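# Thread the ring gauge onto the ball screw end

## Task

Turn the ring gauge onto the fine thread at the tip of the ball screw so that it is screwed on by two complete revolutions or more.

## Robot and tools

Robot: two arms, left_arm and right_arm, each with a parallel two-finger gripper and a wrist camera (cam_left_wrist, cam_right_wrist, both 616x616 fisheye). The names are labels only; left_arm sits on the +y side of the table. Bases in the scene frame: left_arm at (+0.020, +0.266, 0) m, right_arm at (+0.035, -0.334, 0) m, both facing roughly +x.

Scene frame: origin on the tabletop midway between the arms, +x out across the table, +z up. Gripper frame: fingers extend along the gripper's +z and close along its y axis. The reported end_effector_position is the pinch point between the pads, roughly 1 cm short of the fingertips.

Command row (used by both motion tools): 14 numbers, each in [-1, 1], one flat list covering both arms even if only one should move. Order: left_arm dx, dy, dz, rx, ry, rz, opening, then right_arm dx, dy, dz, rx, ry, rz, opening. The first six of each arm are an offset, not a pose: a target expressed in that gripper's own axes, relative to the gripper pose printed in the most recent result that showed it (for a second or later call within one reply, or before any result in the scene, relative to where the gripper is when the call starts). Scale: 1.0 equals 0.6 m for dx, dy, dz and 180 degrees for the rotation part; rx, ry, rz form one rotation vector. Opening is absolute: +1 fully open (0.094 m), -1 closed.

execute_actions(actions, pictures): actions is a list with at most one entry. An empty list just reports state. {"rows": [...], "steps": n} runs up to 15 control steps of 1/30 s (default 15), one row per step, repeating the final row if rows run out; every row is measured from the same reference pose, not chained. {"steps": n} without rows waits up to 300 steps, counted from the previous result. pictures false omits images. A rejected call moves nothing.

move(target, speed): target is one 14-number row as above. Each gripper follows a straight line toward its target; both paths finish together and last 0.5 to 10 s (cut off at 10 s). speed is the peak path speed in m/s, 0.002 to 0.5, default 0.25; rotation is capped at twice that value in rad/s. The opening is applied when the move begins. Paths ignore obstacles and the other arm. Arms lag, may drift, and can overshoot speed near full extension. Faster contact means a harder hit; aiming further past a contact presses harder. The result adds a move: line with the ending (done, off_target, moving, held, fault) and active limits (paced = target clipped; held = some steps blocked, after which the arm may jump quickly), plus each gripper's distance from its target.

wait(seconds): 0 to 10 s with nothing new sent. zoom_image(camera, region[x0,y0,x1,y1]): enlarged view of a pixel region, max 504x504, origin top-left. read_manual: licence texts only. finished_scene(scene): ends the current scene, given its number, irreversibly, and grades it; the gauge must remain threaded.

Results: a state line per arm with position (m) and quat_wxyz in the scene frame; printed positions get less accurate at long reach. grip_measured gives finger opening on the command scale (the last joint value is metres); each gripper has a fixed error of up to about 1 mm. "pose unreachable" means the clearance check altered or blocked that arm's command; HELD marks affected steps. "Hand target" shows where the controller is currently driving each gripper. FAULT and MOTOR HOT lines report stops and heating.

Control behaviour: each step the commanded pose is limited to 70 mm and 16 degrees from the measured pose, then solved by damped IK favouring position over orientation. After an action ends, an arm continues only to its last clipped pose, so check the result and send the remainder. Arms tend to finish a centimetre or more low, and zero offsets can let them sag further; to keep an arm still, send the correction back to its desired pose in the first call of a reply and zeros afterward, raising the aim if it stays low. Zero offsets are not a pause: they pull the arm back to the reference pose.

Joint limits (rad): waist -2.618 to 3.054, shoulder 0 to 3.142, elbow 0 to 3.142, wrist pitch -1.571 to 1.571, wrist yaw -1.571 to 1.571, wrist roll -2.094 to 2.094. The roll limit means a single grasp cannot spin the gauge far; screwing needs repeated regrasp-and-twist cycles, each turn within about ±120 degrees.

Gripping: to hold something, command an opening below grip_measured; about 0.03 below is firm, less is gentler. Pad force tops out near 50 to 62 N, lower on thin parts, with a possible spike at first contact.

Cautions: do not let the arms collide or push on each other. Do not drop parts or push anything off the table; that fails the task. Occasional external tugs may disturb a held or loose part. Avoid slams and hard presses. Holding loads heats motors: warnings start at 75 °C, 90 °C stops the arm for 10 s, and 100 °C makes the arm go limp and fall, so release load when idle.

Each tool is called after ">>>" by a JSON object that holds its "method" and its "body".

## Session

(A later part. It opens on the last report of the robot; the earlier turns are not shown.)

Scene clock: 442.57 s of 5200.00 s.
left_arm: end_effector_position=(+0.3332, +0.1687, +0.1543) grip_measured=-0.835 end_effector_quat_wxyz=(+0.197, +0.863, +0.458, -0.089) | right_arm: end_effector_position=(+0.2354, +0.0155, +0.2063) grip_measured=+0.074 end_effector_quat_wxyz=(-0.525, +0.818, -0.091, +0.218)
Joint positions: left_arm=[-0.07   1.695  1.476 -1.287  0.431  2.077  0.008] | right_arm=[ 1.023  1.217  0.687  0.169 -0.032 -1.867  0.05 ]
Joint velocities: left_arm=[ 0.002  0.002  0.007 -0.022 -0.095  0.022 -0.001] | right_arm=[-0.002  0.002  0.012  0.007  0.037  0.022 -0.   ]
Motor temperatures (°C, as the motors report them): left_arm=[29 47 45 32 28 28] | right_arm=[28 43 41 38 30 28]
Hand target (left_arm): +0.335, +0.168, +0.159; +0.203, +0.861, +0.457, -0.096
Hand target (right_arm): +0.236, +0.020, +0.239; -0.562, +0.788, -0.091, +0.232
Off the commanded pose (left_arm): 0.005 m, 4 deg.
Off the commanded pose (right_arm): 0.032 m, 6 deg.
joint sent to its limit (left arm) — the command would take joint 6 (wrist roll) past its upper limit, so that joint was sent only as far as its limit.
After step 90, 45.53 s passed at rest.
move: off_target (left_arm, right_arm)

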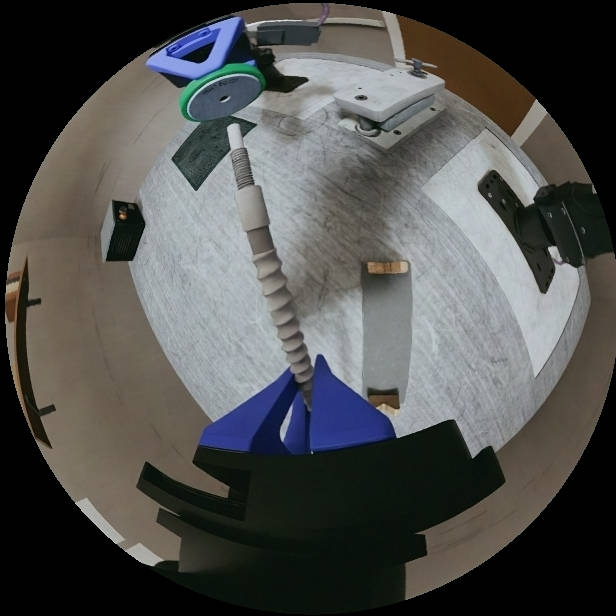

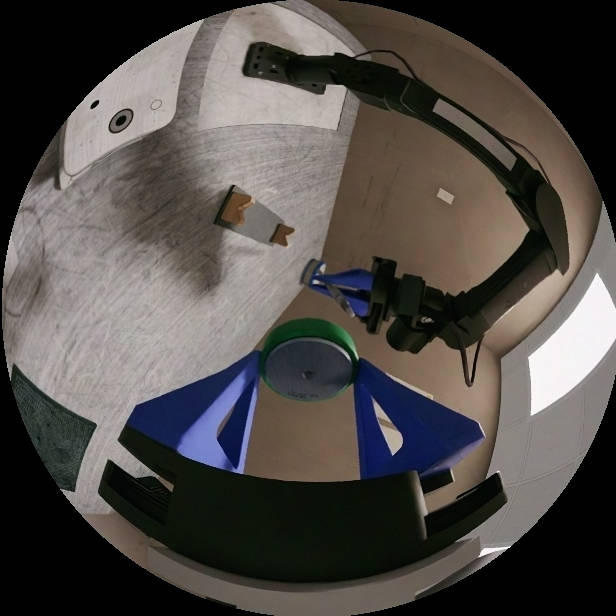

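>>> {"method": "execute_actions", "body": {"actions": [{"rows": [
[-0.002,0.0005,0.002,0,0,0,-0.88,0.0098,-0.042,-0.01,0.024,0.0075,0.002,0.04],
[-0.004,0.001,0.005,0,0,0,-0.88,0.0098,-0.042,-0.01,0.024,0.0075,0.002,0.04],
[-0.007,0.0015,0.009,0,0.001,0,-0.88,0.0098,-0.042,-0.01,0.024,0.0075,0.002,0.04],
[-0.01,0.002,0.013,0,0.0015,0,-0.88,0.0098,-0.042,-0.01,0.024,0.0075,0.002,0.04],
[-0.013,0.003,0.017,0,0.002,0,-0.88,0.0098,-0.042,-0.01,0.024,0.0075,0.002,0.04],
[-0.016,0.0035,0.021,0,0.0025,0,-0.88,0.0098,-0.042,-0.01,0.024,0.0075,0.002,0.04],
[-0.019,0.004,0.025,0,0.003,0,-0.88,0.0098,-0.042,-0.01,0.024,0.0075,0.002,0.04],
[-0.022,0.005,0.029,0,0.0035,0,-0.88,0.0098,-0.042,-0.01,0.024,0.0075,0.002,0.04],
[-0.025,0.0055,0.033,0,0.004,0,-0.88,0.0098,-0.042,-0.01,0.024,0.0075,0.002,0.04],
[-0.028,0.006,0.037,0,0.0045,0,-0.88,0.0098,-0.042,-0.01,0.024,0.0075,0.002,0.04],
[-0.03,0.0065,0.04,0,0.005,0,-0.88,0.0098,-0.042,-0.01,0.024,0.0075,0.002,0.04],
[-0.032,0.007,0.042,0,0.005,0,-0.88,0.0098,-0.042,-0.01,0.024,0.0075,0.002,0.04]
], "steps": 15}], "pictures": false}}

>>> {"method": "wait", "body": {"seconds": 0.6}}

>>> {"method": "zoom_image", "body": {"camera": "cam_right_wrist", "region": [250, 230, 420, 410]}}

>>> {"method": "zoom_image", "body": {"camera": "cam_left_wrist", "region": [140, 10, 320, 210]}}

Scene clock: 498.50 s of 5200.00 s.
left_arm: end_effector_position=(+0.3236, +0.1431, +0.1326) grip_measured=-0.835 end_effector_quat_wxyz=(+0.182, +0.868, +0.452, -0.098) | right_arm: end_effector_position=(+0.2358, +0.0153, +0.2063) grip_measured=+0.074 end_effector_quat_wxyz=(-0.525, +0.817, -0.091, +0.219)
Joint positions: left_arm=[-0.164  1.695  1.395 -1.204  0.411  1.998  0.008] | right_arm=[ 1.023  1.217  0.687  0.169 -0.029 -1.867  0.05 ]
Joint velocities: left_arm=[-0.037 -0.007 -0.032  0.168  0.051 -0.066  0.   ] | right_arm=[ 0.007  0.002 -0.007  0.037  0.022  0.007  0.001]
Motor temperatures (°C, as the motors report them): left_arm=[29 43 46 32 28 28] | right_arm=[28 44 44 44 30 28]
Hand target (left_arm): +0.326, +0.141, +0.139; +0.194, +0.863, +0.458, -0.084
Hand target (right_arm): +0.236, +0.018, +0.233; -0.555, +0.794, -0.092, +0.230
Off the commanded pose (left_arm): 0.007 m, 2 deg.
Off the commanded pose (right_arm): 0.027 m, 5 deg.
Steps of this call (steps 1 to 90: nothing new was sent; then 52.43 s passed at rest; steps 91 to 105: all 15 steps of this action). Readings (end_effector_position):
91: left_arm (+0.3331, +0.1688, +0.1543) | right_arm (+0.2358, +0.0153, +0.2063)
92: left_arm (+0.3332, +0.1690, +0.1541) | right_arm (+0.2358, +0.0153, +0.2063)
94: left_arm (+0.3341, +0.1682, +0.1534) | right_arm (+0.2358, +0.0153, +0.2063)
98: left_arm (+0.3308, +0.1589, +0.1451) | right_arm (+0.2358, +0.0153, +0.2063)
105: the state above

Scene clock: 499.10 s of 5200.00 s.
left_arm: end_effector_position=(+0.3285, +0.1431, +0.1324) grip_measured=-0.835 end_effector_quat_wxyz=(+0.185, +0.865, +0.458, -0.090) | right_arm: end_effector_position=(+0.2358, +0.0153, +0.2063) grip_measured=+0.074 end_effector_quat_wxyz=(-0.525, +0.817, -0.091, +0.219)
Joint positions: left_arm=[-0.164  1.695  1.395 -1.183  0.405  1.981  0.008] | right_arm=[ 1.023  1.217  0.687  0.169 -0.029 -1.867  0.05 ]
Joint velocities: left_arm=[ 0.017  0.027 -0.027 -0.022  0.022 -0.007  0.001] | right_arm=[-0.012  0.002 -0.017  0.037 -0.022 -0.095 -0.   ]
Motor temperatures (°C, as the motors report them): left_arm=[29 44 46 32 28 28] | right_arm=[28 44 44 44 30 28]
Hand target (left_arm): +0.326, +0.141, +0.139; +0.194, +0.863, +0.458, -0.084
Hand target (right_arm): +0.236, +0.018, +0.233; -0.555, +0.794, -0.092, +0.230
Off the commanded pose (left_arm): 0.007 m, 1 deg.
Off the commanded pose (right_arm): 0.027 m, 5 deg.
Steps of this call (steps 1 to 18: nothing new was sent). Readings (end_effector_position):
1: left_arm (+0.3242, +0.1429, +0.1325) | right_arm (+0.2358, +0.0153, +0.2063)
2: left_arm (+0.3251, +0.1430, +0.1325) | right_arm (+0.2358, +0.0153, +0.2063)
4: left_arm (+0.3265, +0.1430, +0.1325) | right_arm (+0.2358, +0.0153, +0.2063)
8: left_arm (+0.3279, +0.1430, +0.1325) | right_arm (+0.2358, +0.0153, +0.2063)
18: the state above

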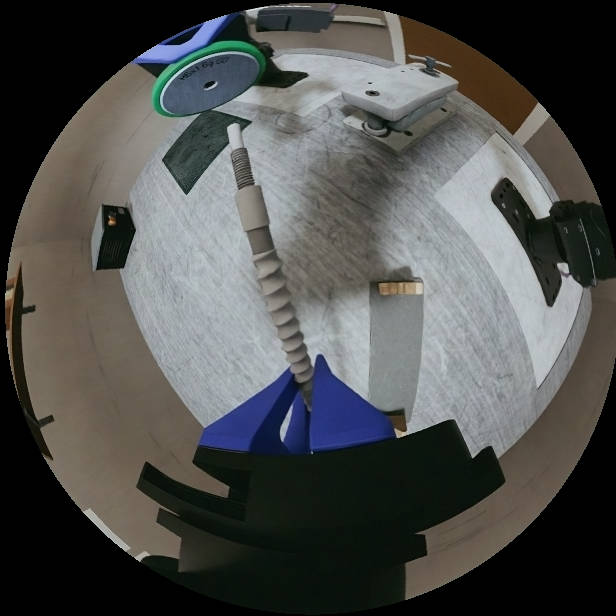

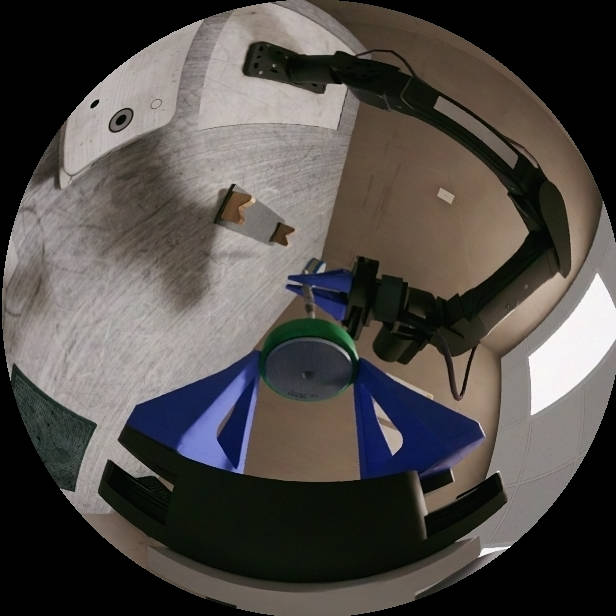

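Region (250, 230, 420, 410) of cam_right_wrist's 616x616 image, scaled by 2.800, with more detail than that image has.

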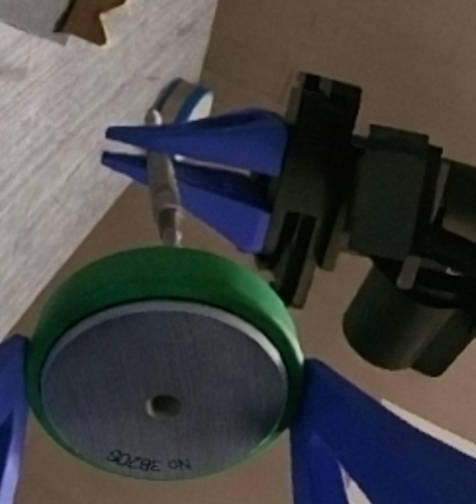

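Region (140, 10, 320, 210) of cam_left_wrist's 616x616 image, scaled by 2.520, with more detail than that image has; it fills the left 454 columns of this view, and the rest is white.

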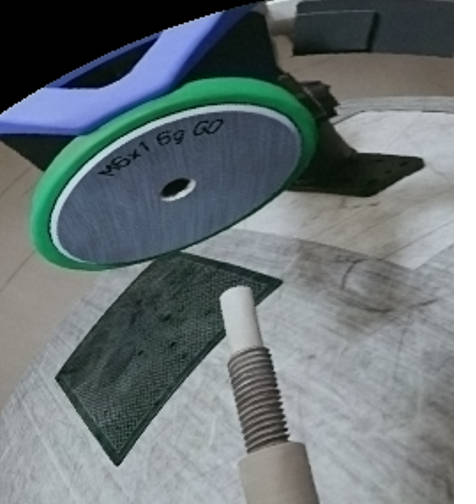

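>>> {"method": "execute_actions", "body": {"actions": []}}

Scene clock: 517.73 s of 5200.00 s.
left_arm: end_effector_position=(+0.3285, +0.1431, +0.1324) grip_measured=-0.835 end_effector_quat_wxyz=(+0.185, +0.865, +0.458, -0.090) | right_arm: end_effector_position=(+0.2358, +0.0153, +0.2063) grip_measured=+0.074 end_effector_quat_wxyz=(-0.525, +0.817, -0.091, +0.219)
Joint positions: left_arm=[-0.164  1.695  1.395 -1.183  0.405  1.98   0.008] | right_arm=[ 1.023  1.217  0.687  0.169 -0.029 -1.867  0.05 ]
Joint velocities: left_arm=[ 0.002 -0.002  0.002  0.081  0.007 -0.066 -0.001] | right_arm=[ 0.007  0.012 -0.002 -0.007 -0.066 -0.022 -0.001]
Motor temperatures (°C, as the motors report them): left_arm=[29 47 44 32 28 28] | right_arm=[28 43 44 45 30 28]
Hand target (left_arm): +0.326, +0.141, +0.139; +0.194, +0.863, +0.459, -0.084
Hand target (right_arm): +0.236, +0.018, +0.233; -0.555, +0.794, -0.092, +0.230
Off the commanded pose (left_arm): 0.007 m, 1 deg.
Off the commanded pose (right_arm): 0.027 m, 5 deg.
Steps of this call (steps 1 to 90: nothing new was sent; then 15.63 s passed at rest). Readings (end_effector_position):
1: left_arm (+0.3285, +0.1431, +0.1324) | right_arm (+0.2358, +0.0153, +0.2063)
2: left_arm (+0.3285, +0.1431, +0.1324) | right_arm (+0.2358, +0.0153, +0.2063)
4: left_arm (+0.3285, +0.1431, +0.1324) | right_arm (+0.2358, +0.0153, +0.2063)
8: left_arm (+0.3285, +0.1431, +0.1324) | right_arm (+0.2358, +0.0153, +0.2063)
90: the state above

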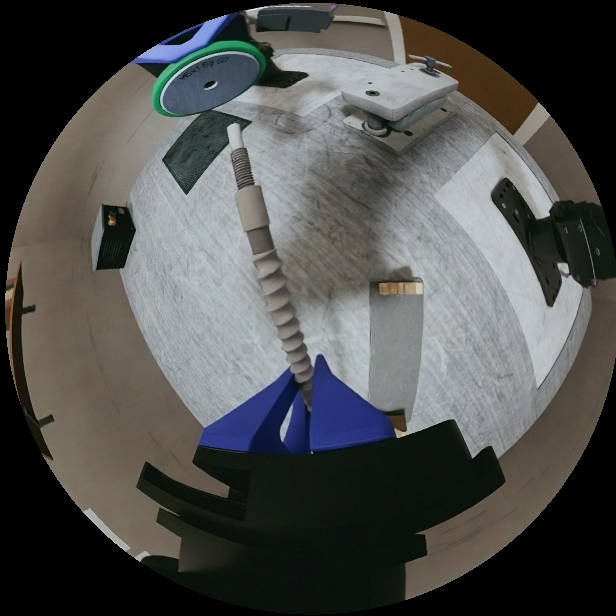

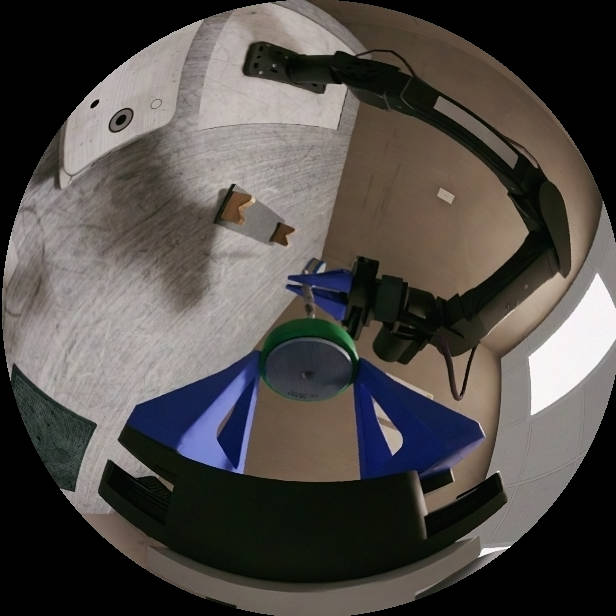

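>>> {"method": "execute_actions", "body": {"actions": [{"rows": [[0,0.003,-0.01,0,0,0,-0.88,0.0098,-0.042,-0.01,0.024,0.0075,0.002,0.04],[0,0.006,-0.01,0,0,0,-0.88,0.0098,-0.042,-0.01,0.024,0.0075,0.002,0.04],[0,0.009,-0.01,0,0,0,-0.88,0.0098,-0.042,-0.01,0.024,0.0075,0.002,0.04],[0,0.012,-0.01,0,0,0,-0.88,0.0098,-0.042,-0.01,0.024,0.0075,0.002,0.04],[0,0.014,-0.01,0,0,0,-0.88,0.0098,-0.042,-0.01,0.024,0.0075,0.002,0.04]], "steps": 15}], "pictures": false}}

>>> {"method": "wait", "body": {"seconds": 0.5}}

>>> {"method": "zoom_image", "body": {"camera": "cam_left_wrist", "region": [140, 10, 320, 210]}}

>>> {"method": "zoom_image", "body": {"camera": "cam_right_wrist", "region": [250, 230, 420, 410]}}

Scene clock: 526.80 s of 5200.00 s.
left_arm: end_effector_position=(+0.3348, +0.1430, +0.1375) grip_measured=-0.835 end_effector_quat_wxyz=(+0.187, +0.866, +0.457, -0.083) | right_arm: end_effector_position=(+0.2362, +0.0151, +0.2063) grip_measured=+0.074 end_effector_quat_wxyz=(-0.524, +0.817, -0.092, +0.220)
Joint positions: left_arm=[-0.164  1.705  1.427 -1.191  0.399  1.98   0.008] | right_arm=[ 1.023  1.217  0.687  0.169 -0.027 -1.867  0.05 ]
Joint velocities: left_arm=[-0.022  0.012  0.002  0.051  0.037 -0.022 -0.   ] | right_arm=[ 0.002  0.022 -0.012  0.022 -0.007  0.007  0.   ]
Motor temperatures (°C, as the motors report them): left_arm=[29 48 43 32 28 28] | right_arm=[28 43 44 46 30 28]
Hand target (left_arm): +0.335, +0.141, +0.140; +0.185, +0.865, +0.458, -0.090
Hand target (right_arm): +0.236, +0.018, +0.233; -0.554, +0.794, -0.092, +0.231
Off the commanded pose (left_arm): 0.003 m, 1 deg.
Off the commanded pose (right_arm): 0.027 m, 5 deg.
Steps of this call (steps 1 to 90: nothing new was sent; then 5.57 s passed at rest; steps 91 to 105: all 15 steps of this action). Readings (end_effector_position):
91: left_arm (+0.3285, +0.1432, +0.1324) | right_arm (+0.2359, +0.0153, +0.2063)
92: left_arm (+0.3285, +0.1434, +0.1323) | right_arm (+0.2360, +0.0152, +0.2063)
94: left_arm (+0.3293, +0.1437, +0.1334) | right_arm (+0.2361, +0.0152, +0.2063)
98: left_arm (+0.3343, +0.1430, +0.1371) | right_arm (+0.2362, +0.0151, +0.2063)
105: the state above

Scene clock: 527.30 s of 5200.00 s.
left_arm: end_effector_position=(+0.3348, +0.1431, +0.1375) grip_measured=-0.835 end_effector_quat_wxyz=(+0.186, +0.866, +0.457, -0.083) | right_arm: end_effector_position=(+0.2362, +0.0151, +0.2063) grip_measured=+0.074 end_effector_quat_wxyz=(-0.524, +0.817, -0.092, +0.220)
Joint positions: left_arm=[-0.164  1.705  1.427 -1.191  0.399  1.98   0.008] | right_arm=[ 1.023  1.217  0.687  0.169 -0.027 -1.867  0.05 ]
Joint velocities: left_arm=[-0.017 -0.007  0.007  0.066 -0.066  0.051  0.001] | right_arm=[ 0.007 -0.002  0.002  0.037 -0.037 -0.007 -0.001]
Motor temperatures (°C, as the motors report them): left_arm=[29 48 44 32 28 28] | right_arm=[28 43 44 46 30 28]
Hand target (left_arm): +0.335, +0.141, +0.140; +0.185, +0.865, +0.458, -0.090
Hand target (right_arm): +0.236, +0.018, +0.233; -0.554, +0.794, -0.092, +0.231
Off the commanded pose (left_arm): 0.003 m, 1 deg.
Off the commanded pose (right_arm): 0.027 m, 5 deg.
Steps of this call (steps 1 to 15: nothing new was sent). Readings (end_effector_position):
1: left_arm (+0.3348, +0.1431, +0.1375) | right_arm (+0.2362, +0.0151, +0.2063)
2: left_arm (+0.3348, +0.1431, +0.1375) | right_arm (+0.2362, +0.0151, +0.2063)
4: left_arm (+0.3348, +0.1431, +0.1375) | right_arm (+0.2362, +0.0151, +0.2063)
8: left_arm (+0.3348, +0.1431, +0.1375) | right_arm (+0.2362, +0.0151, +0.2063)
15: the state above

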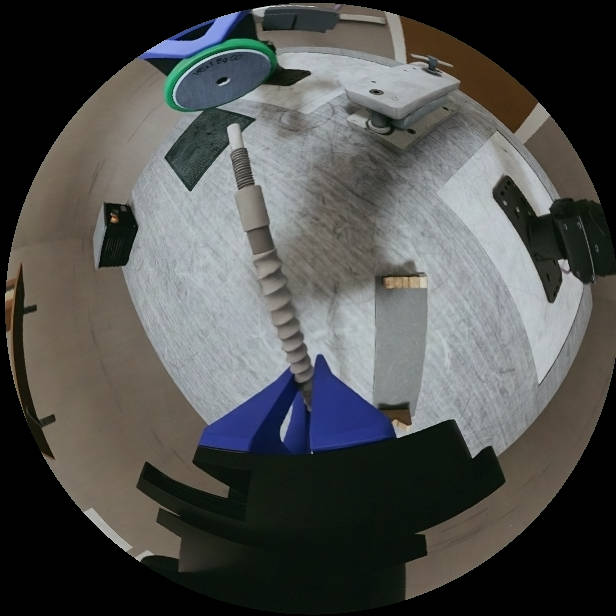

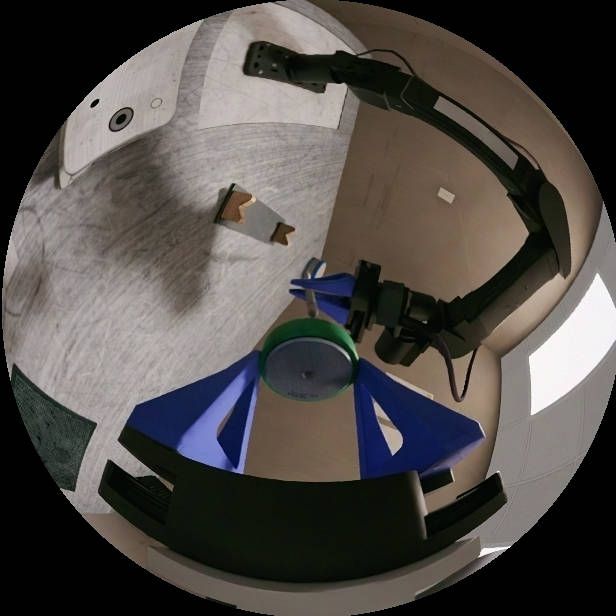

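Region (140, 10, 320, 210) of cam_left_wrist's 616x616 image, scaled by 2.520, with more detail than that image has; it fills the left 454 columns of this view, and the rest is white.

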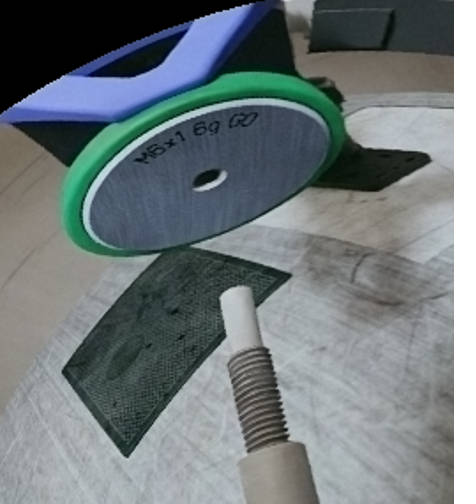

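Region (250, 230, 420, 410) of cam_right_wrist's 616x616 image, scaled by 2.800, with more detail than that image has.

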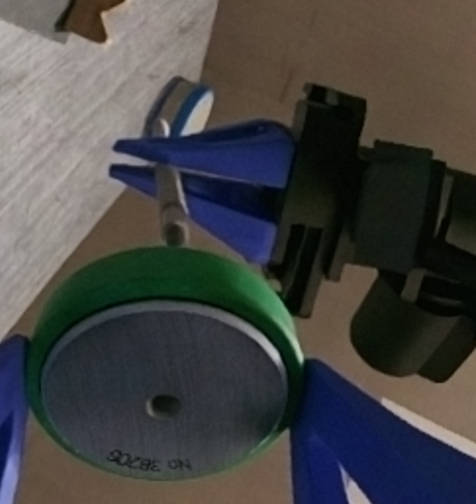

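>>> {"method": "execute_actions", "body": {"actions": [{"rows": [[0,0,-0.003,0,0.004,0,-0.88,0.0098,-0.042,-0.01,0.024,0.0075,0.002,0.04],[0,0,-0.003,0,0.008,0,-0.88,0.0098,-0.042,-0.01,0.024,0.0075,0.002,0.04],[0,0,-0.003,0,0.012,0,-0.88,0.0098,-0.042,-0.01,0.024,0.0075,0.002,0.04],[0,0,-0.003,0,0.016,0,-0.88,0.0098,-0.042,-0.01,0.024,0.0075,0.002,0.04],[0,0,-0.003,0,0.018,0,-0.88,0.0098,-0.042,-0.01,0.024,0.0075,0.002,0.04]], "steps": 15}], "pictures": false}}

>>> {"method": "wait", "body": {"seconds": 0.5}}

>>> {"method": "zoom_image", "body": {"camera": "cam_left_wrist", "region": [140, 10, 320, 210]}}

>>> {"method": "zoom_image", "body": {"camera": "cam_right_wrist", "region": [250, 230, 420, 410]}}

Scene clock: 545.00 s of 5200.00 s.
left_arm: end_effector_position=(+0.3373, +0.1458, +0.1342) grip_measured=-0.835 end_effector_quat_wxyz=(+0.167, +0.869, +0.462, -0.064) | right_arm: end_effector_position=(+0.2367, +0.0148, +0.2063) grip_measured=+0.074 end_effector_quat_wxyz=(-0.524, +0.817, -0.093, +0.221)
Joint positions: left_arm=[-0.183  1.705  1.427 -1.179  0.342  1.957  0.008] | right_arm=[ 1.023  1.217  0.687  0.169 -0.024 -1.867  0.05 ]
Joint velocities: left_arm=[-0.002 -0.017  0.012 -0.051 -0.022 -0.081  0.001] | right_arm=[-0.002  0.007  0.002  0.007  0.007 -0.022 -0.   ]
Motor temperatures (°C, as the motors report them): left_arm=[29 45 45 31 28 28] | right_arm=[28 43 45 47 30 28]
Hand target (left_arm): +0.335, +0.144, +0.139; +0.174, +0.868, +0.462, -0.059
Hand target (right_arm): +0.237, +0.018, +0.233; -0.554, +0.794, -0.093, +0.232
Off the commanded pose (left_arm): 0.006 m, 1 deg.
Off the commanded pose (right_arm): 0.027 m, 5 deg.
Steps of this call (steps 1 to 90: nothing new was sent; then 14.20 s passed at rest; steps 91 to 105: all 15 steps of this action). Readings (end_effector_position):
91: left_arm (+0.3349, +0.1435, +0.1374) | right_arm (+0.2363, +0.0150, +0.2063)
92: left_arm (+0.3351, +0.1442, +0.1370) | right_arm (+0.2364, +0.0150, +0.2063)
94: left_arm (+0.3356, +0.1457, +0.1361) | right_arm (+0.2365, +0.0149, +0.2063)
98: left_arm (+0.3363, +0.1447, +0.1349) | right_arm (+0.2366, +0.0149, +0.2063)
105: the state above

Scene clock: 545.50 s of 5200.00 s.
left_arm: end_effector_position=(+0.3376, +0.1463, +0.1341) grip_measured=-0.835 end_effector_quat_wxyz=(+0.166, +0.868, +0.463, -0.063) | right_arm: end_effector_position=(+0.2367, +0.0148, +0.2063) grip_measured=+0.074 end_effector_quat_wxyz=(-0.524, +0.817, -0.093, +0.221)
Joint positions: left_arm=[-0.183  1.705  1.427 -1.179  0.339  1.956  0.008] | right_arm=[ 1.023  1.217  0.687  0.169 -0.024 -1.867  0.05 ]
Joint velocities: left_arm=[-0.007 -0.002 -0.012  0.037  0.007 -0.007  0.   ] | right_arm=[ 0.002 -0.022 -0.017 -0.037  0.095  0.022 -0.001]
Motor temperatures (°C, as the motors report them): left_arm=[29 45 45 31 28 28] | right_arm=[28 43 45 47 30 28]
Hand target (left_arm): +0.335, +0.144, +0.139; +0.174, +0.868, +0.462, -0.059
Hand target (right_arm): +0.237, +0.018, +0.233; -0.554, +0.794, -0.093, +0.232
Off the commanded pose (left_arm): 0.006 m, 1 deg.
Off the commanded pose (right_arm): 0.027 m, 5 deg.
Steps of this call (steps 1 to 15: nothing new was sent). Readings (end_effector_position):
1: left_arm (+0.3374, +0.1459, +0.1342) | right_arm (+0.2367, +0.0148, +0.2063)
2: left_arm (+0.3374, +0.1460, +0.1341) | right_arm (+0.2367, +0.0148, +0.2063)
4: left_arm (+0.3375, +0.1461, +0.1341) | right_arm (+0.2367, +0.0148, +0.2063)
8: left_arm (+0.3375, +0.1462, +0.1341) | right_arm (+0.2367, +0.0148, +0.2063)
15: the state above

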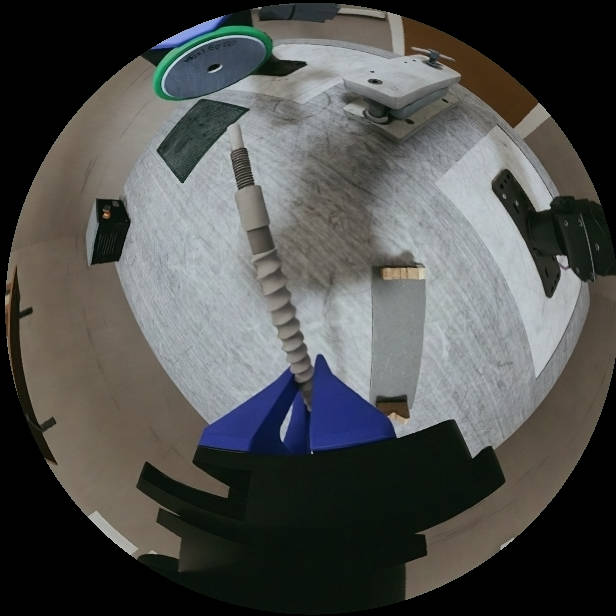

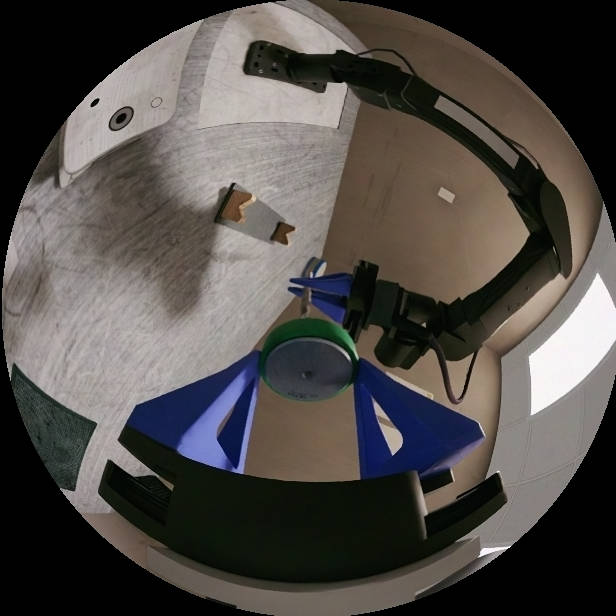

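Region (140, 10, 320, 210) of cam_left_wrist's 616x616 image, scaled by 2.520, with more detail than that image has; it fills the left 454 columns of this view, and the rest is white.

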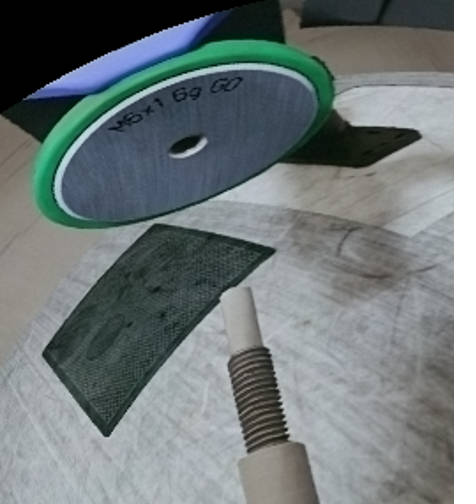

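Region (250, 230, 420, 410) of cam_right_wrist's 616x616 image, scaled by 2.800, with more detail than that image has.

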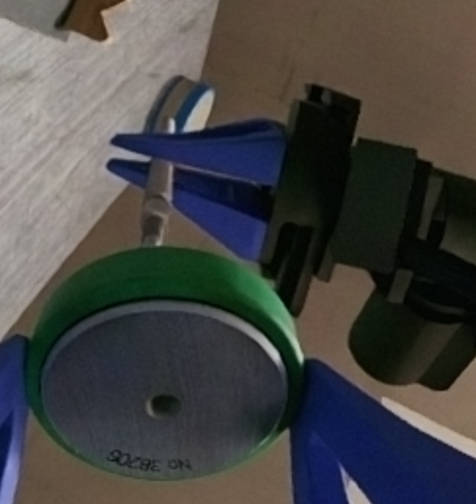

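>>> {"method": "execute_actions", "body": {"actions": [{"rows": [[0,0,-0.007,0,-0.003,0,-0.88,0.0098,-0.042,-0.01,0.024,0.0075,0.002,0.04],[0,0,-0.007,0,-0.006,0,-0.88,0.0098,-0.042,-0.01,0.024,0.0075,0.002,0.04],[0,0,-0.007,0,-0.009,0,-0.88,0.0098,-0.042,-0.01,0.024,0.0075,0.002,0.04],[0,0,-0.007,0,-0.011,0,-0.88,0.0098,-0.042,-0.01,0.024,0.0075,0.002,0.04]], "steps": 15}], "pictures": false}}

>>> {"method": "wait", "body": {"seconds": 0.5}}

>>> {"method": "zoom_image", "body": {"camera": "cam_left_wrist", "region": [140, 10, 320, 210]}}

>>> {"method": "zoom_image", "body": {"camera": "cam_right_wrist", "region": [250, 230, 420, 410]}}

Scene clock: 560.60 s of 5200.00 s.
left_arm: end_effector_position=(+0.3366, +0.1488, +0.1347) grip_measured=-0.835 end_effector_quat_wxyz=(+0.170, +0.868, +0.462, -0.069) | right_arm: end_effector_position=(+0.2370, +0.0146, +0.2063) grip_measured=+0.074 end_effector_quat_wxyz=(-0.523, +0.817, -0.094, +0.222)
Joint positions: left_arm=[-0.169  1.705  1.427 -1.188  0.354  1.972  0.008] | right_arm=[ 1.023  1.217  0.687  0.169 -0.022 -1.867  0.05 ]
Joint velocities: left_arm=[ 0.012 -0.002 -0.007 -0.037 -0.022  0.022 -0.   ] | right_arm=[ 0.002  0.017 -0.022 -0.007 -0.037 -0.007  0.001]
Motor temperatures (°C, as the motors report them): left_arm=[29 47 44 31 28 28] | right_arm=[28 43 45 47 30 28]
Hand target (left_arm): +0.337, +0.148, +0.138; +0.174, +0.867, +0.460, -0.078
Hand target (right_arm): +0.237, +0.018, +0.233; -0.554, +0.794, -0.094, +0.233
Off the commanded pose (left_arm): 0.004 m, 1 deg.
Off the commanded pose (right_arm): 0.027 m, 5 deg.
Steps of this call (steps 1 to 90: nothing new was sent; then 11.60 s passed at rest; steps 91 to 105: all 15 steps of this action). Readings (end_effector_position):
91: left_arm (+0.3376, +0.1463, +0.1340) | right_arm (+0.2367, +0.0148, +0.2063)
92: left_arm (+0.3376, +0.1464, +0.1340) | right_arm (+0.2368, +0.0148, +0.2063)
94: left_arm (+0.3374, +0.1470, +0.1343) | right_arm (+0.2369, +0.0147, +0.2063)
98: left_arm (+0.3373, +0.1491, +0.1345) | right_arm (+0.2370, +0.0146, +0.2063)
105: the state above

Scene clock: 561.10 s of 5200.00 s.
left_arm: end_effector_position=(+0.3364, +0.1487, +0.1347) grip_measured=-0.835 end_effector_quat_wxyz=(+0.170, +0.868, +0.461, -0.069) | right_arm: end_effector_position=(+0.2371, +0.0146, +0.2063) grip_measured=+0.074 end_effector_quat_wxyz=(-0.523, +0.817, -0.094, +0.222)
Joint positions: left_arm=[-0.169  1.705  1.427 -1.189  0.355  1.973  0.008] | right_arm=[ 1.023  1.217  0.687  0.169 -0.021 -1.867  0.05 ]
Joint velocities: left_arm=[ 0.017  0.002 -0.012 -0.095 -0.066  0.022 -0.001] | right_arm=[ 0.022  0.007  0.007 -0.007 -0.007  0.022 -0.   ]
Motor temperatures (°C, as the motors report them): left_arm=[29 47 44 31 28 28] | right_arm=[28 43 45 47 30 28]
Hand target (left_arm): +0.337, +0.148, +0.138; +0.174, +0.867, +0.460, -0.078
Hand target (right_arm): +0.237, +0.018, +0.233; -0.554, +0.794, -0.094, +0.233
Off the commanded pose (left_arm): 0.004 m, 1 deg.
Off the commanded pose (right_arm): 0.027 m, 5 deg.
Steps of this call (steps 1 to 15: nothing new was sent). Readings (end_effector_position):
1: left_arm (+0.3366, +0.1488, +0.1347) | right_arm (+0.2370, +0.0146, +0.2063)
2: left_arm (+0.3365, +0.1488, +0.1347) | right_arm (+0.2371, +0.0146, +0.2063)
4: left_arm (+0.3365, +0.1487, +0.1347) | right_arm (+0.2371, +0.0146, +0.2063)
8: left_arm (+0.3364, +0.1487, +0.1347) | right_arm (+0.2371, +0.0146, +0.2063)
15: the state above

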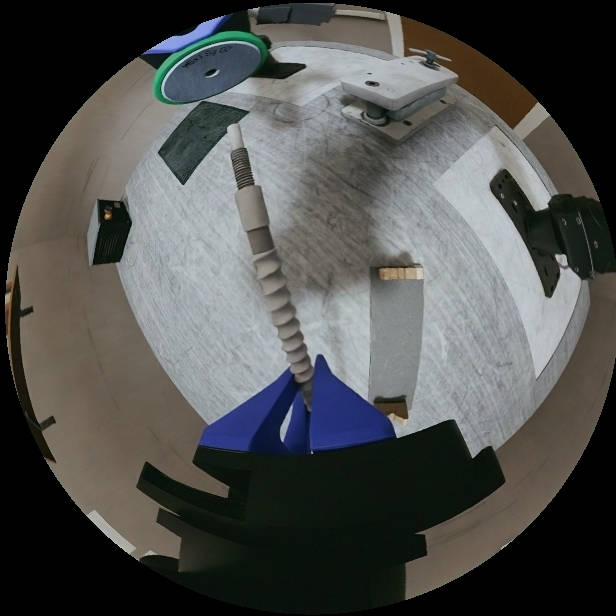

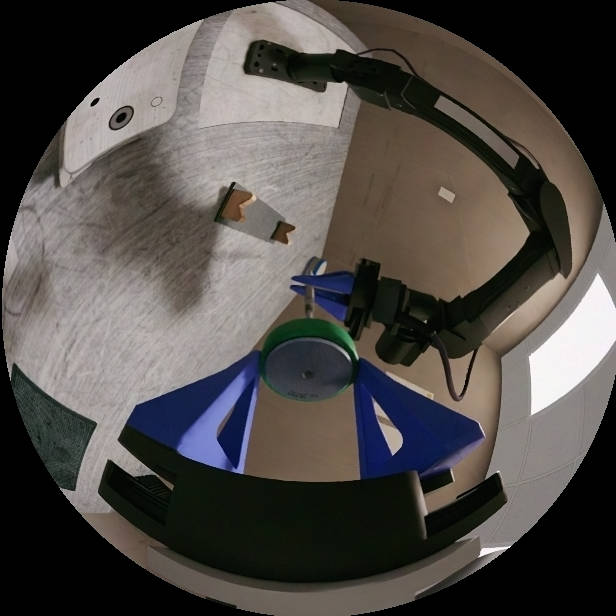

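Region (140, 10, 320, 210) of cam_left_wrist's 616x616 image, scaled by 2.520, with more detail than that image has; it fills the left 454 columns of this view, and the rest is white.

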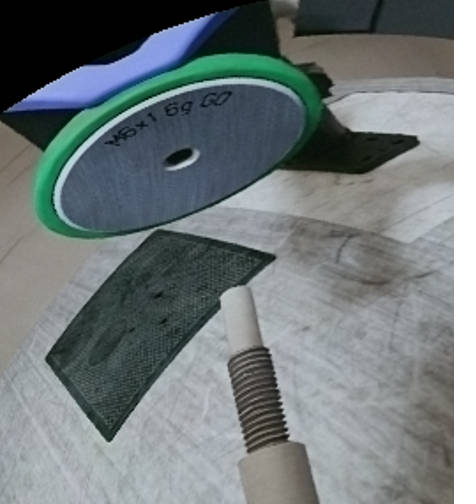

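Region (250, 230, 420, 410) of cam_right_wrist's 616x616 image, scaled by 2.800, with more detail than that image has.

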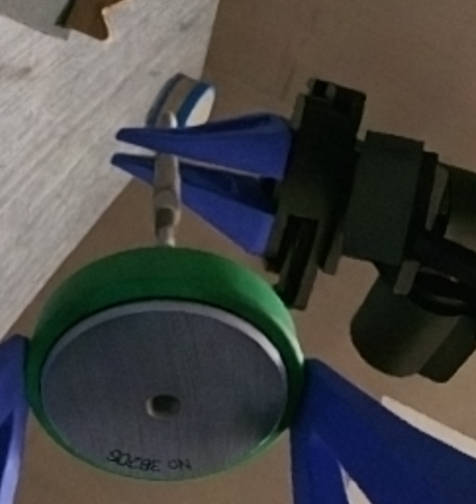

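>>> {"method": "execute_actions", "body": {"actions": [{"rows": [[-0.004,0.002,-0.005,0,-0.003,0,-0.88,0.004,-0.042,-0.01,0.024,0.002,0.002,0.04],[-0.008,0.004,-0.005,0,-0.003,0,-0.88,0.004,-0.042,-0.01,0.024,0.002,0.002,0.04],[-0.012,0.006,-0.005,0,-0.003,0,-0.88,0.004,-0.042,-0.01,0.024,0.002,0.002,0.04],[-0.016,0.008,-0.005,0,-0.003,0,-0.88,0.004,-0.042,-0.01,0.024,0.002,0.002,0.04],[-0.020,0.009,-0.005,0,-0.003,0,-0.88,0.004,-0.042,-0.01,0.024,0.002,0.002,0.04],[-0.024,0.010,-0.005,0,-0.003,0,-0.88,0.004,-0.042,-0.01,0.024,0.002,0.002,0.04],[-0.028,0.011,-0.005,0,-0.003,0,-0.88,0.004,-0.042,-0.01,0.024,0.002,0.002,0.04],[-0.032,0.012,-0.005,0,-0.003,0,-0.88,0.004,-0.042,-0.01,0.024,0.002,0.002,0.04]], "steps": 15}], "pictures": false}}

>>> {"method": "wait", "body": {"seconds": 0.5}}

>>> {"method": "zoom_image", "body": {"camera": "cam_left_wrist", "region": [140, 10, 320, 210]}}

>>> {"method": "zoom_image", "body": {"camera": "cam_right_wrist", "region": [250, 230, 420, 410]}}

Scene clock: 578.90 s of 5200.00 s.
left_arm: end_effector_position=(+0.3303, +0.1334, +0.1346) grip_measured=-0.835 end_effector_quat_wxyz=(+0.166, +0.871, +0.457, -0.076) | right_arm: end_effector_position=(+0.2371, +0.0146, +0.2063) grip_measured=+0.074 end_effector_quat_wxyz=(-0.523, +0.817, -0.094, +0.222)
Joint positions: left_arm=[-0.219  1.705  1.427 -1.189  0.352  1.934  0.008] | right_arm=[ 1.023  1.217  0.687  0.169 -0.021 -1.867  0.05 ]
Joint velocities: left_arm=[-0.012 -0.007 -0.007 -0.022 -0.037 -0.051 -0.001] | right_arm=[-0.012  0.012  0.007 -0.081 -0.022 -0.022  0.001]
Motor temperatures (°C, as the motors report them): left_arm=[29 45 45 31 28 28] | right_arm=[28 43 45 48 30 28]
Hand target (left_arm): +0.331, +0.131, +0.144; +0.173, +0.868, +0.460, -0.074
Hand target (right_arm): +0.235, +0.019, +0.232; -0.554, +0.796, -0.090, +0.227
Off the commanded pose (left_arm): 0.010 m, 1 deg.
Off the commanded pose (right_arm): 0.026 m, 4 deg.
Steps of this call (steps 1 to 90: nothing new was sent; then 14.30 s passed at rest; steps 91 to 105: all 15 steps of this action). Readings (end_effector_position):
91: left_arm (+0.3364, +0.1487, +0.1347) | right_arm (+0.2371, +0.0146, +0.2063)
92: left_arm (+0.3364, +0.1487, +0.1347) | right_arm (+0.2371, +0.0146, +0.2063)
94: left_arm (+0.3361, +0.1479, +0.1347) | right_arm (+0.2371, +0.0146, +0.2063)
98: left_arm (+0.3330, +0.1400, +0.1346) | right_arm (+0.2371, +0.0146, +0.2063)
105: the state above

Scene clock: 579.40 s of 5200.00 s.
left_arm: end_effector_position=(+0.3303, +0.1334, +0.1346) grip_measured=-0.835 end_effector_quat_wxyz=(+0.166, +0.869, +0.459, -0.076) | right_arm: end_effector_position=(+0.2371, +0.0146, +0.2063) grip_measured=+0.074 end_effector_quat_wxyz=(-0.523, +0.817, -0.094, +0.222)
Joint positions: left_arm=[-0.219  1.705  1.427 -1.189  0.352  1.928  0.008] | right_arm=[ 1.023  1.217  0.687  0.169 -0.021 -1.867  0.05 ]
Joint velocities: left_arm=[-0.002 -0.002 -0.002  0.007 -0.051 -0.037  0.   ] | right_arm=[ 0.002 -0.017 -0.022 -0.022  0.007 -0.051  0.   ]
Motor temperatures (°C, as the motors report them): left_arm=[29 45 45 31 28 28] | right_arm=[28 43 45 48 30 28]
Hand target (left_arm): +0.331, +0.131, +0.144; +0.173, +0.868, +0.460, -0.074
Hand target (right_arm): +0.235, +0.019, +0.232; -0.554, +0.796, -0.090, +0.227
Off the commanded pose (left_arm): 0.010 m, 1 deg.
Off the commanded pose (right_arm): 0.026 m, 4 deg.
Steps of this call (steps 1 to 15: nothing new was sent). Readings (end_effector_position):
1: left_arm (+0.3303, +0.1334, +0.1346) | right_arm (+0.2371, +0.0146, +0.2063)
2: left_arm (+0.3303, +0.1334, +0.1346) | right_arm (+0.2371, +0.0146, +0.2063)
4: left_arm (+0.3303, +0.1334, +0.1346) | right_arm (+0.2371, +0.0146, +0.2063)
8: left_arm (+0.3303, +0.1334, +0.1346) | right_arm (+0.2371, +0.0146, +0.2063)
15: the state above

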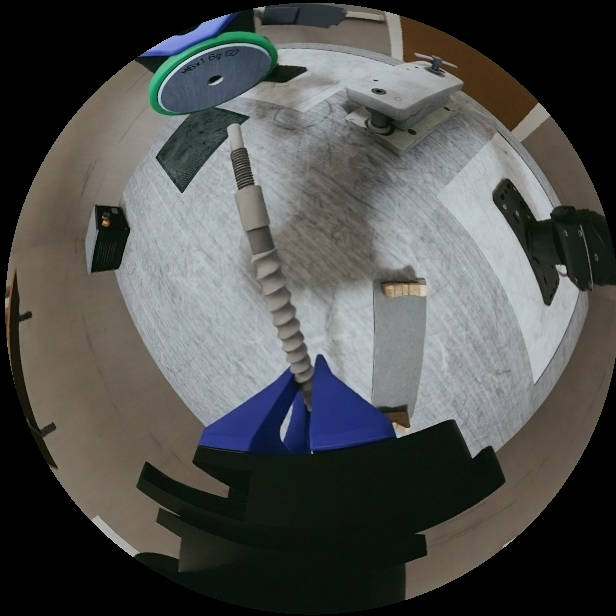

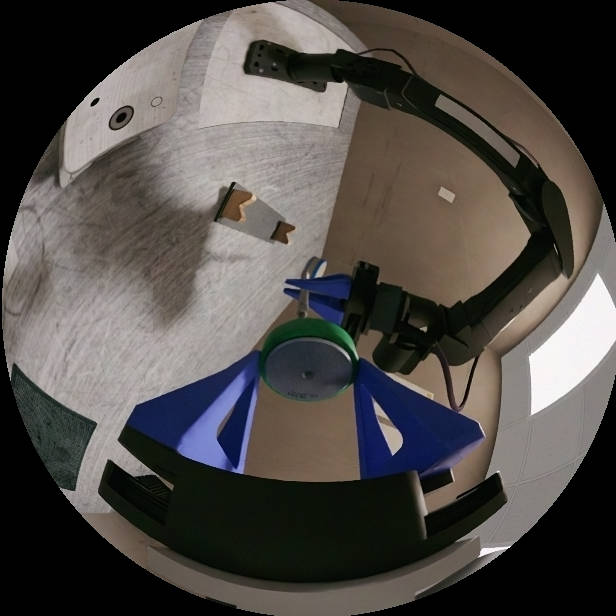

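Region (140, 10, 320, 210) of cam_left_wrist's 616x616 image, scaled by 2.520, with more detail than that image has; it fills the left 454 columns of this view, and the rest is white.

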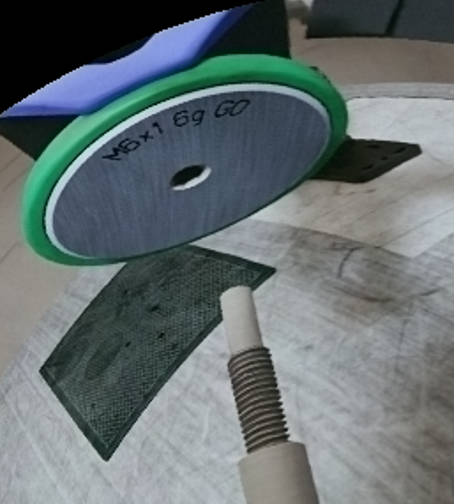

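Region (250, 230, 420, 410) of cam_right_wrist's 616x616 image, scaled by 2.800, with more detail than that image has.

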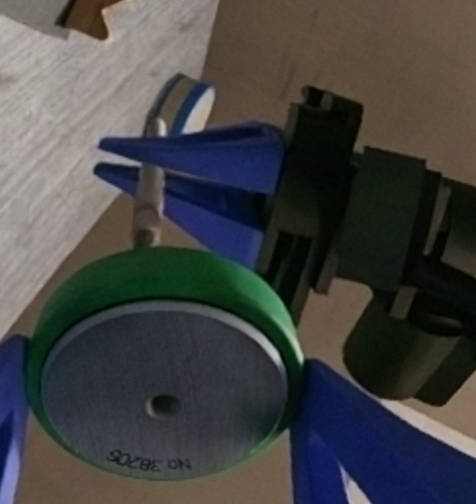

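>>> {"method": "execute_actions", "body": {"actions": [{"rows": [[-0.003,0.002,-0.014,0,-0.003,0,-0.88,0.004,-0.042,-0.01,0.024,0.002,0.002,0.04],[-0.003,0.003,-0.016,0,-0.003,0,-0.88,0.004,-0.042,-0.01,0.024,0.002,0.002,0.04],[-0.003,0.004,-0.018,0,-0.003,0,-0.88,0.004,-0.042,-0.01,0.024,0.002,0.002,0.04],[-0.003,0.005,-0.019,0,-0.003,0,-0.88,0.004,-0.042,-0.01,0.024,0.002,0.002,0.04],[-0.003,0.006,-0.020,0,-0.003,0,-0.88,0.004,-0.042,-0.01,0.024,0.002,0.002,0.04]], "steps": 15}], "pictures": false}}

>>> {"method": "wait", "body": {"seconds": 0.5}}

>>> {"method": "zoom_image", "body": {"camera": "cam_left_wrist", "region": [140, 10, 320, 210]}}

>>> {"method": "zoom_image", "body": {"camera": "cam_right_wrist", "region": [250, 230, 420, 410]}}

Scene clock: 588.00 s of 5200.00 s.
left_arm: end_effector_position=(+0.3313, +0.1332, +0.1431) grip_measured=-0.835 end_effector_quat_wxyz=(+0.167, +0.870, +0.459, -0.075) | right_arm: end_effector_position=(+0.2371, +0.0146, +0.2063) grip_measured=+0.074 end_effector_quat_wxyz=(-0.523, +0.817, -0.094, +0.222)
Joint positions: left_arm=[-0.219  1.705  1.461 -1.218  0.352  1.929  0.008] | right_arm=[ 1.023  1.217  0.687  0.169 -0.021 -1.867  0.05 ]
Joint velocities: left_arm=[ 0.002  0.007  0.007 -0.095 -0.007  0.081 -0.001] | right_arm=[-0.017 -0.017  0.002 -0.037  0.022 -0.007 -0.002]
Motor temperatures (°C, as the motors report them): left_arm=[29 46 46 31 28 28] | right_arm=[28 43 45 49 30 28]
Hand target (left_arm): +0.332, +0.134, +0.147; +0.168, +0.869, +0.458, -0.080
Hand target (right_arm): +0.235, +0.019, +0.232; -0.554, +0.796, -0.090, +0.227
Off the commanded pose (left_arm): 0.004 m, 1 deg.
Off the commanded pose (right_arm): 0.026 m, 4 deg.
Steps of this call (steps 1 to 90: nothing new was sent; then 5.10 s passed at rest; steps 91 to 105: all 15 steps of this action). Readings (end_effector_position):
91: left_arm (+0.3300, +0.1335, +0.1345) | right_arm (+0.2371, +0.0146, +0.2063)
92: left_arm (+0.3296, +0.1336, +0.1350) | right_arm (+0.2371, +0.0146, +0.2063)
94: left_arm (+0.3294, +0.1336, +0.1371) | right_arm (+0.2371, +0.0146, +0.2063)
98: left_arm (+0.3324, +0.1330, +0.1428) | right_arm (+0.2371, +0.0146, +0.2063)
105: the state above

Scene clock: 588.50 s of 5200.00 s.
left_arm: end_effector_position=(+0.3308, +0.1333, +0.1431) grip_measured=-0.835 end_effector_quat_wxyz=(+0.166, +0.870, +0.459, -0.076) | right_arm: end_effector_position=(+0.2371, +0.0146, +0.2063) grip_measured=+0.074 end_effector_quat_wxyz=(-0.523, +0.817, -0.094, +0.222)
Joint positions: left_arm=[-0.219  1.705  1.461 -1.221  0.352  1.929  0.008] | right_arm=[ 1.023  1.217  0.687  0.169 -0.021 -1.867  0.05 ]
Joint velocities: left_arm=[ 0.007 -0.012 -0.007  0.022 -0.022 -0.007 -0.   ] | right_arm=[-0.002 -0.012  0.002  0.007 -0.007 -0.007 -0.   ]
Motor temperatures (°C, as the motors report them): left_arm=[29 46 46 31 28 28] | right_arm=[28 43 45 49 30 28]
Hand target (left_arm): +0.332, +0.134, +0.147; +0.168, +0.869, +0.458, -0.080
Hand target (right_arm): +0.235, +0.019, +0.232; -0.554, +0.796, -0.090, +0.227
Off the commanded pose (left_arm): 0.004 m, 1 deg.
Off the commanded pose (right_arm): 0.026 m, 4 deg.
Steps of this call (steps 1 to 15: nothing new was sent). Readings (end_effector_position):
1: left_arm (+0.3312, +0.1332, +0.1431) | right_arm (+0.2371, +0.0146, +0.2063)
2: left_arm (+0.3311, +0.1333, +0.1431) | right_arm (+0.2371, +0.0146, +0.2063)
4: left_arm (+0.3310, +0.1333, +0.1431) | right_arm (+0.2371, +0.0146, +0.2063)
8: left_arm (+0.3309, +0.1333, +0.1431) | right_arm (+0.2371, +0.0146, +0.2063)
15: the state above

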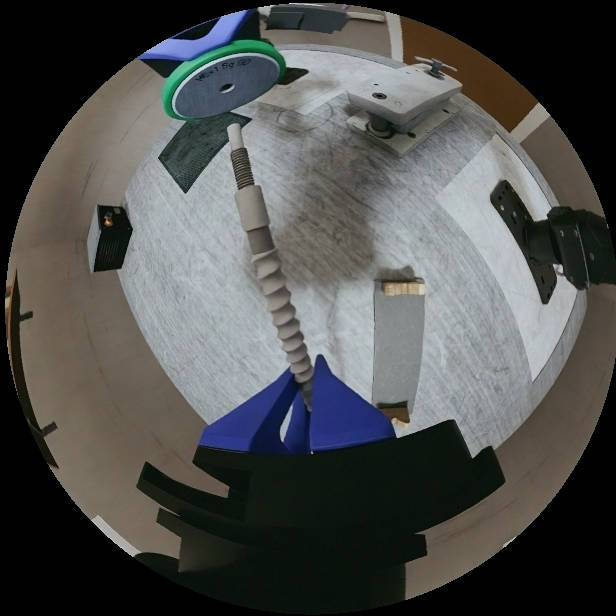

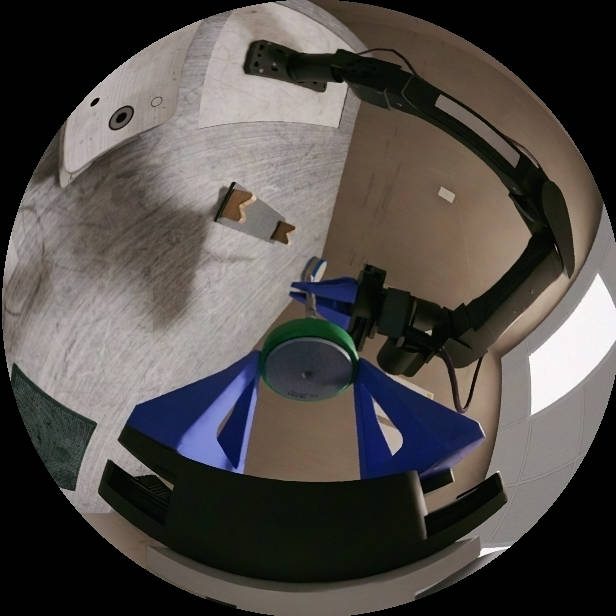

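Region (140, 10, 320, 210) of cam_left_wrist's 616x616 image, scaled by 2.520, with more detail than that image has; it fills the left 454 columns of this view, and the rest is white.

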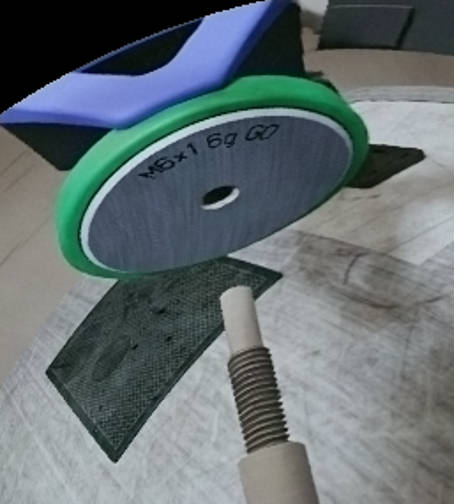

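Region (250, 230, 420, 410) of cam_right_wrist's 616x616 image, scaled by 2.800, with more detail than that image has.

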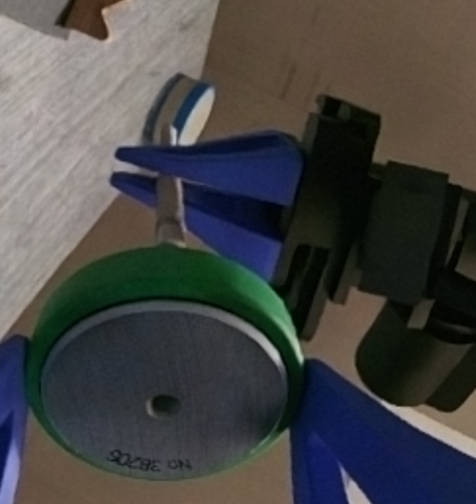

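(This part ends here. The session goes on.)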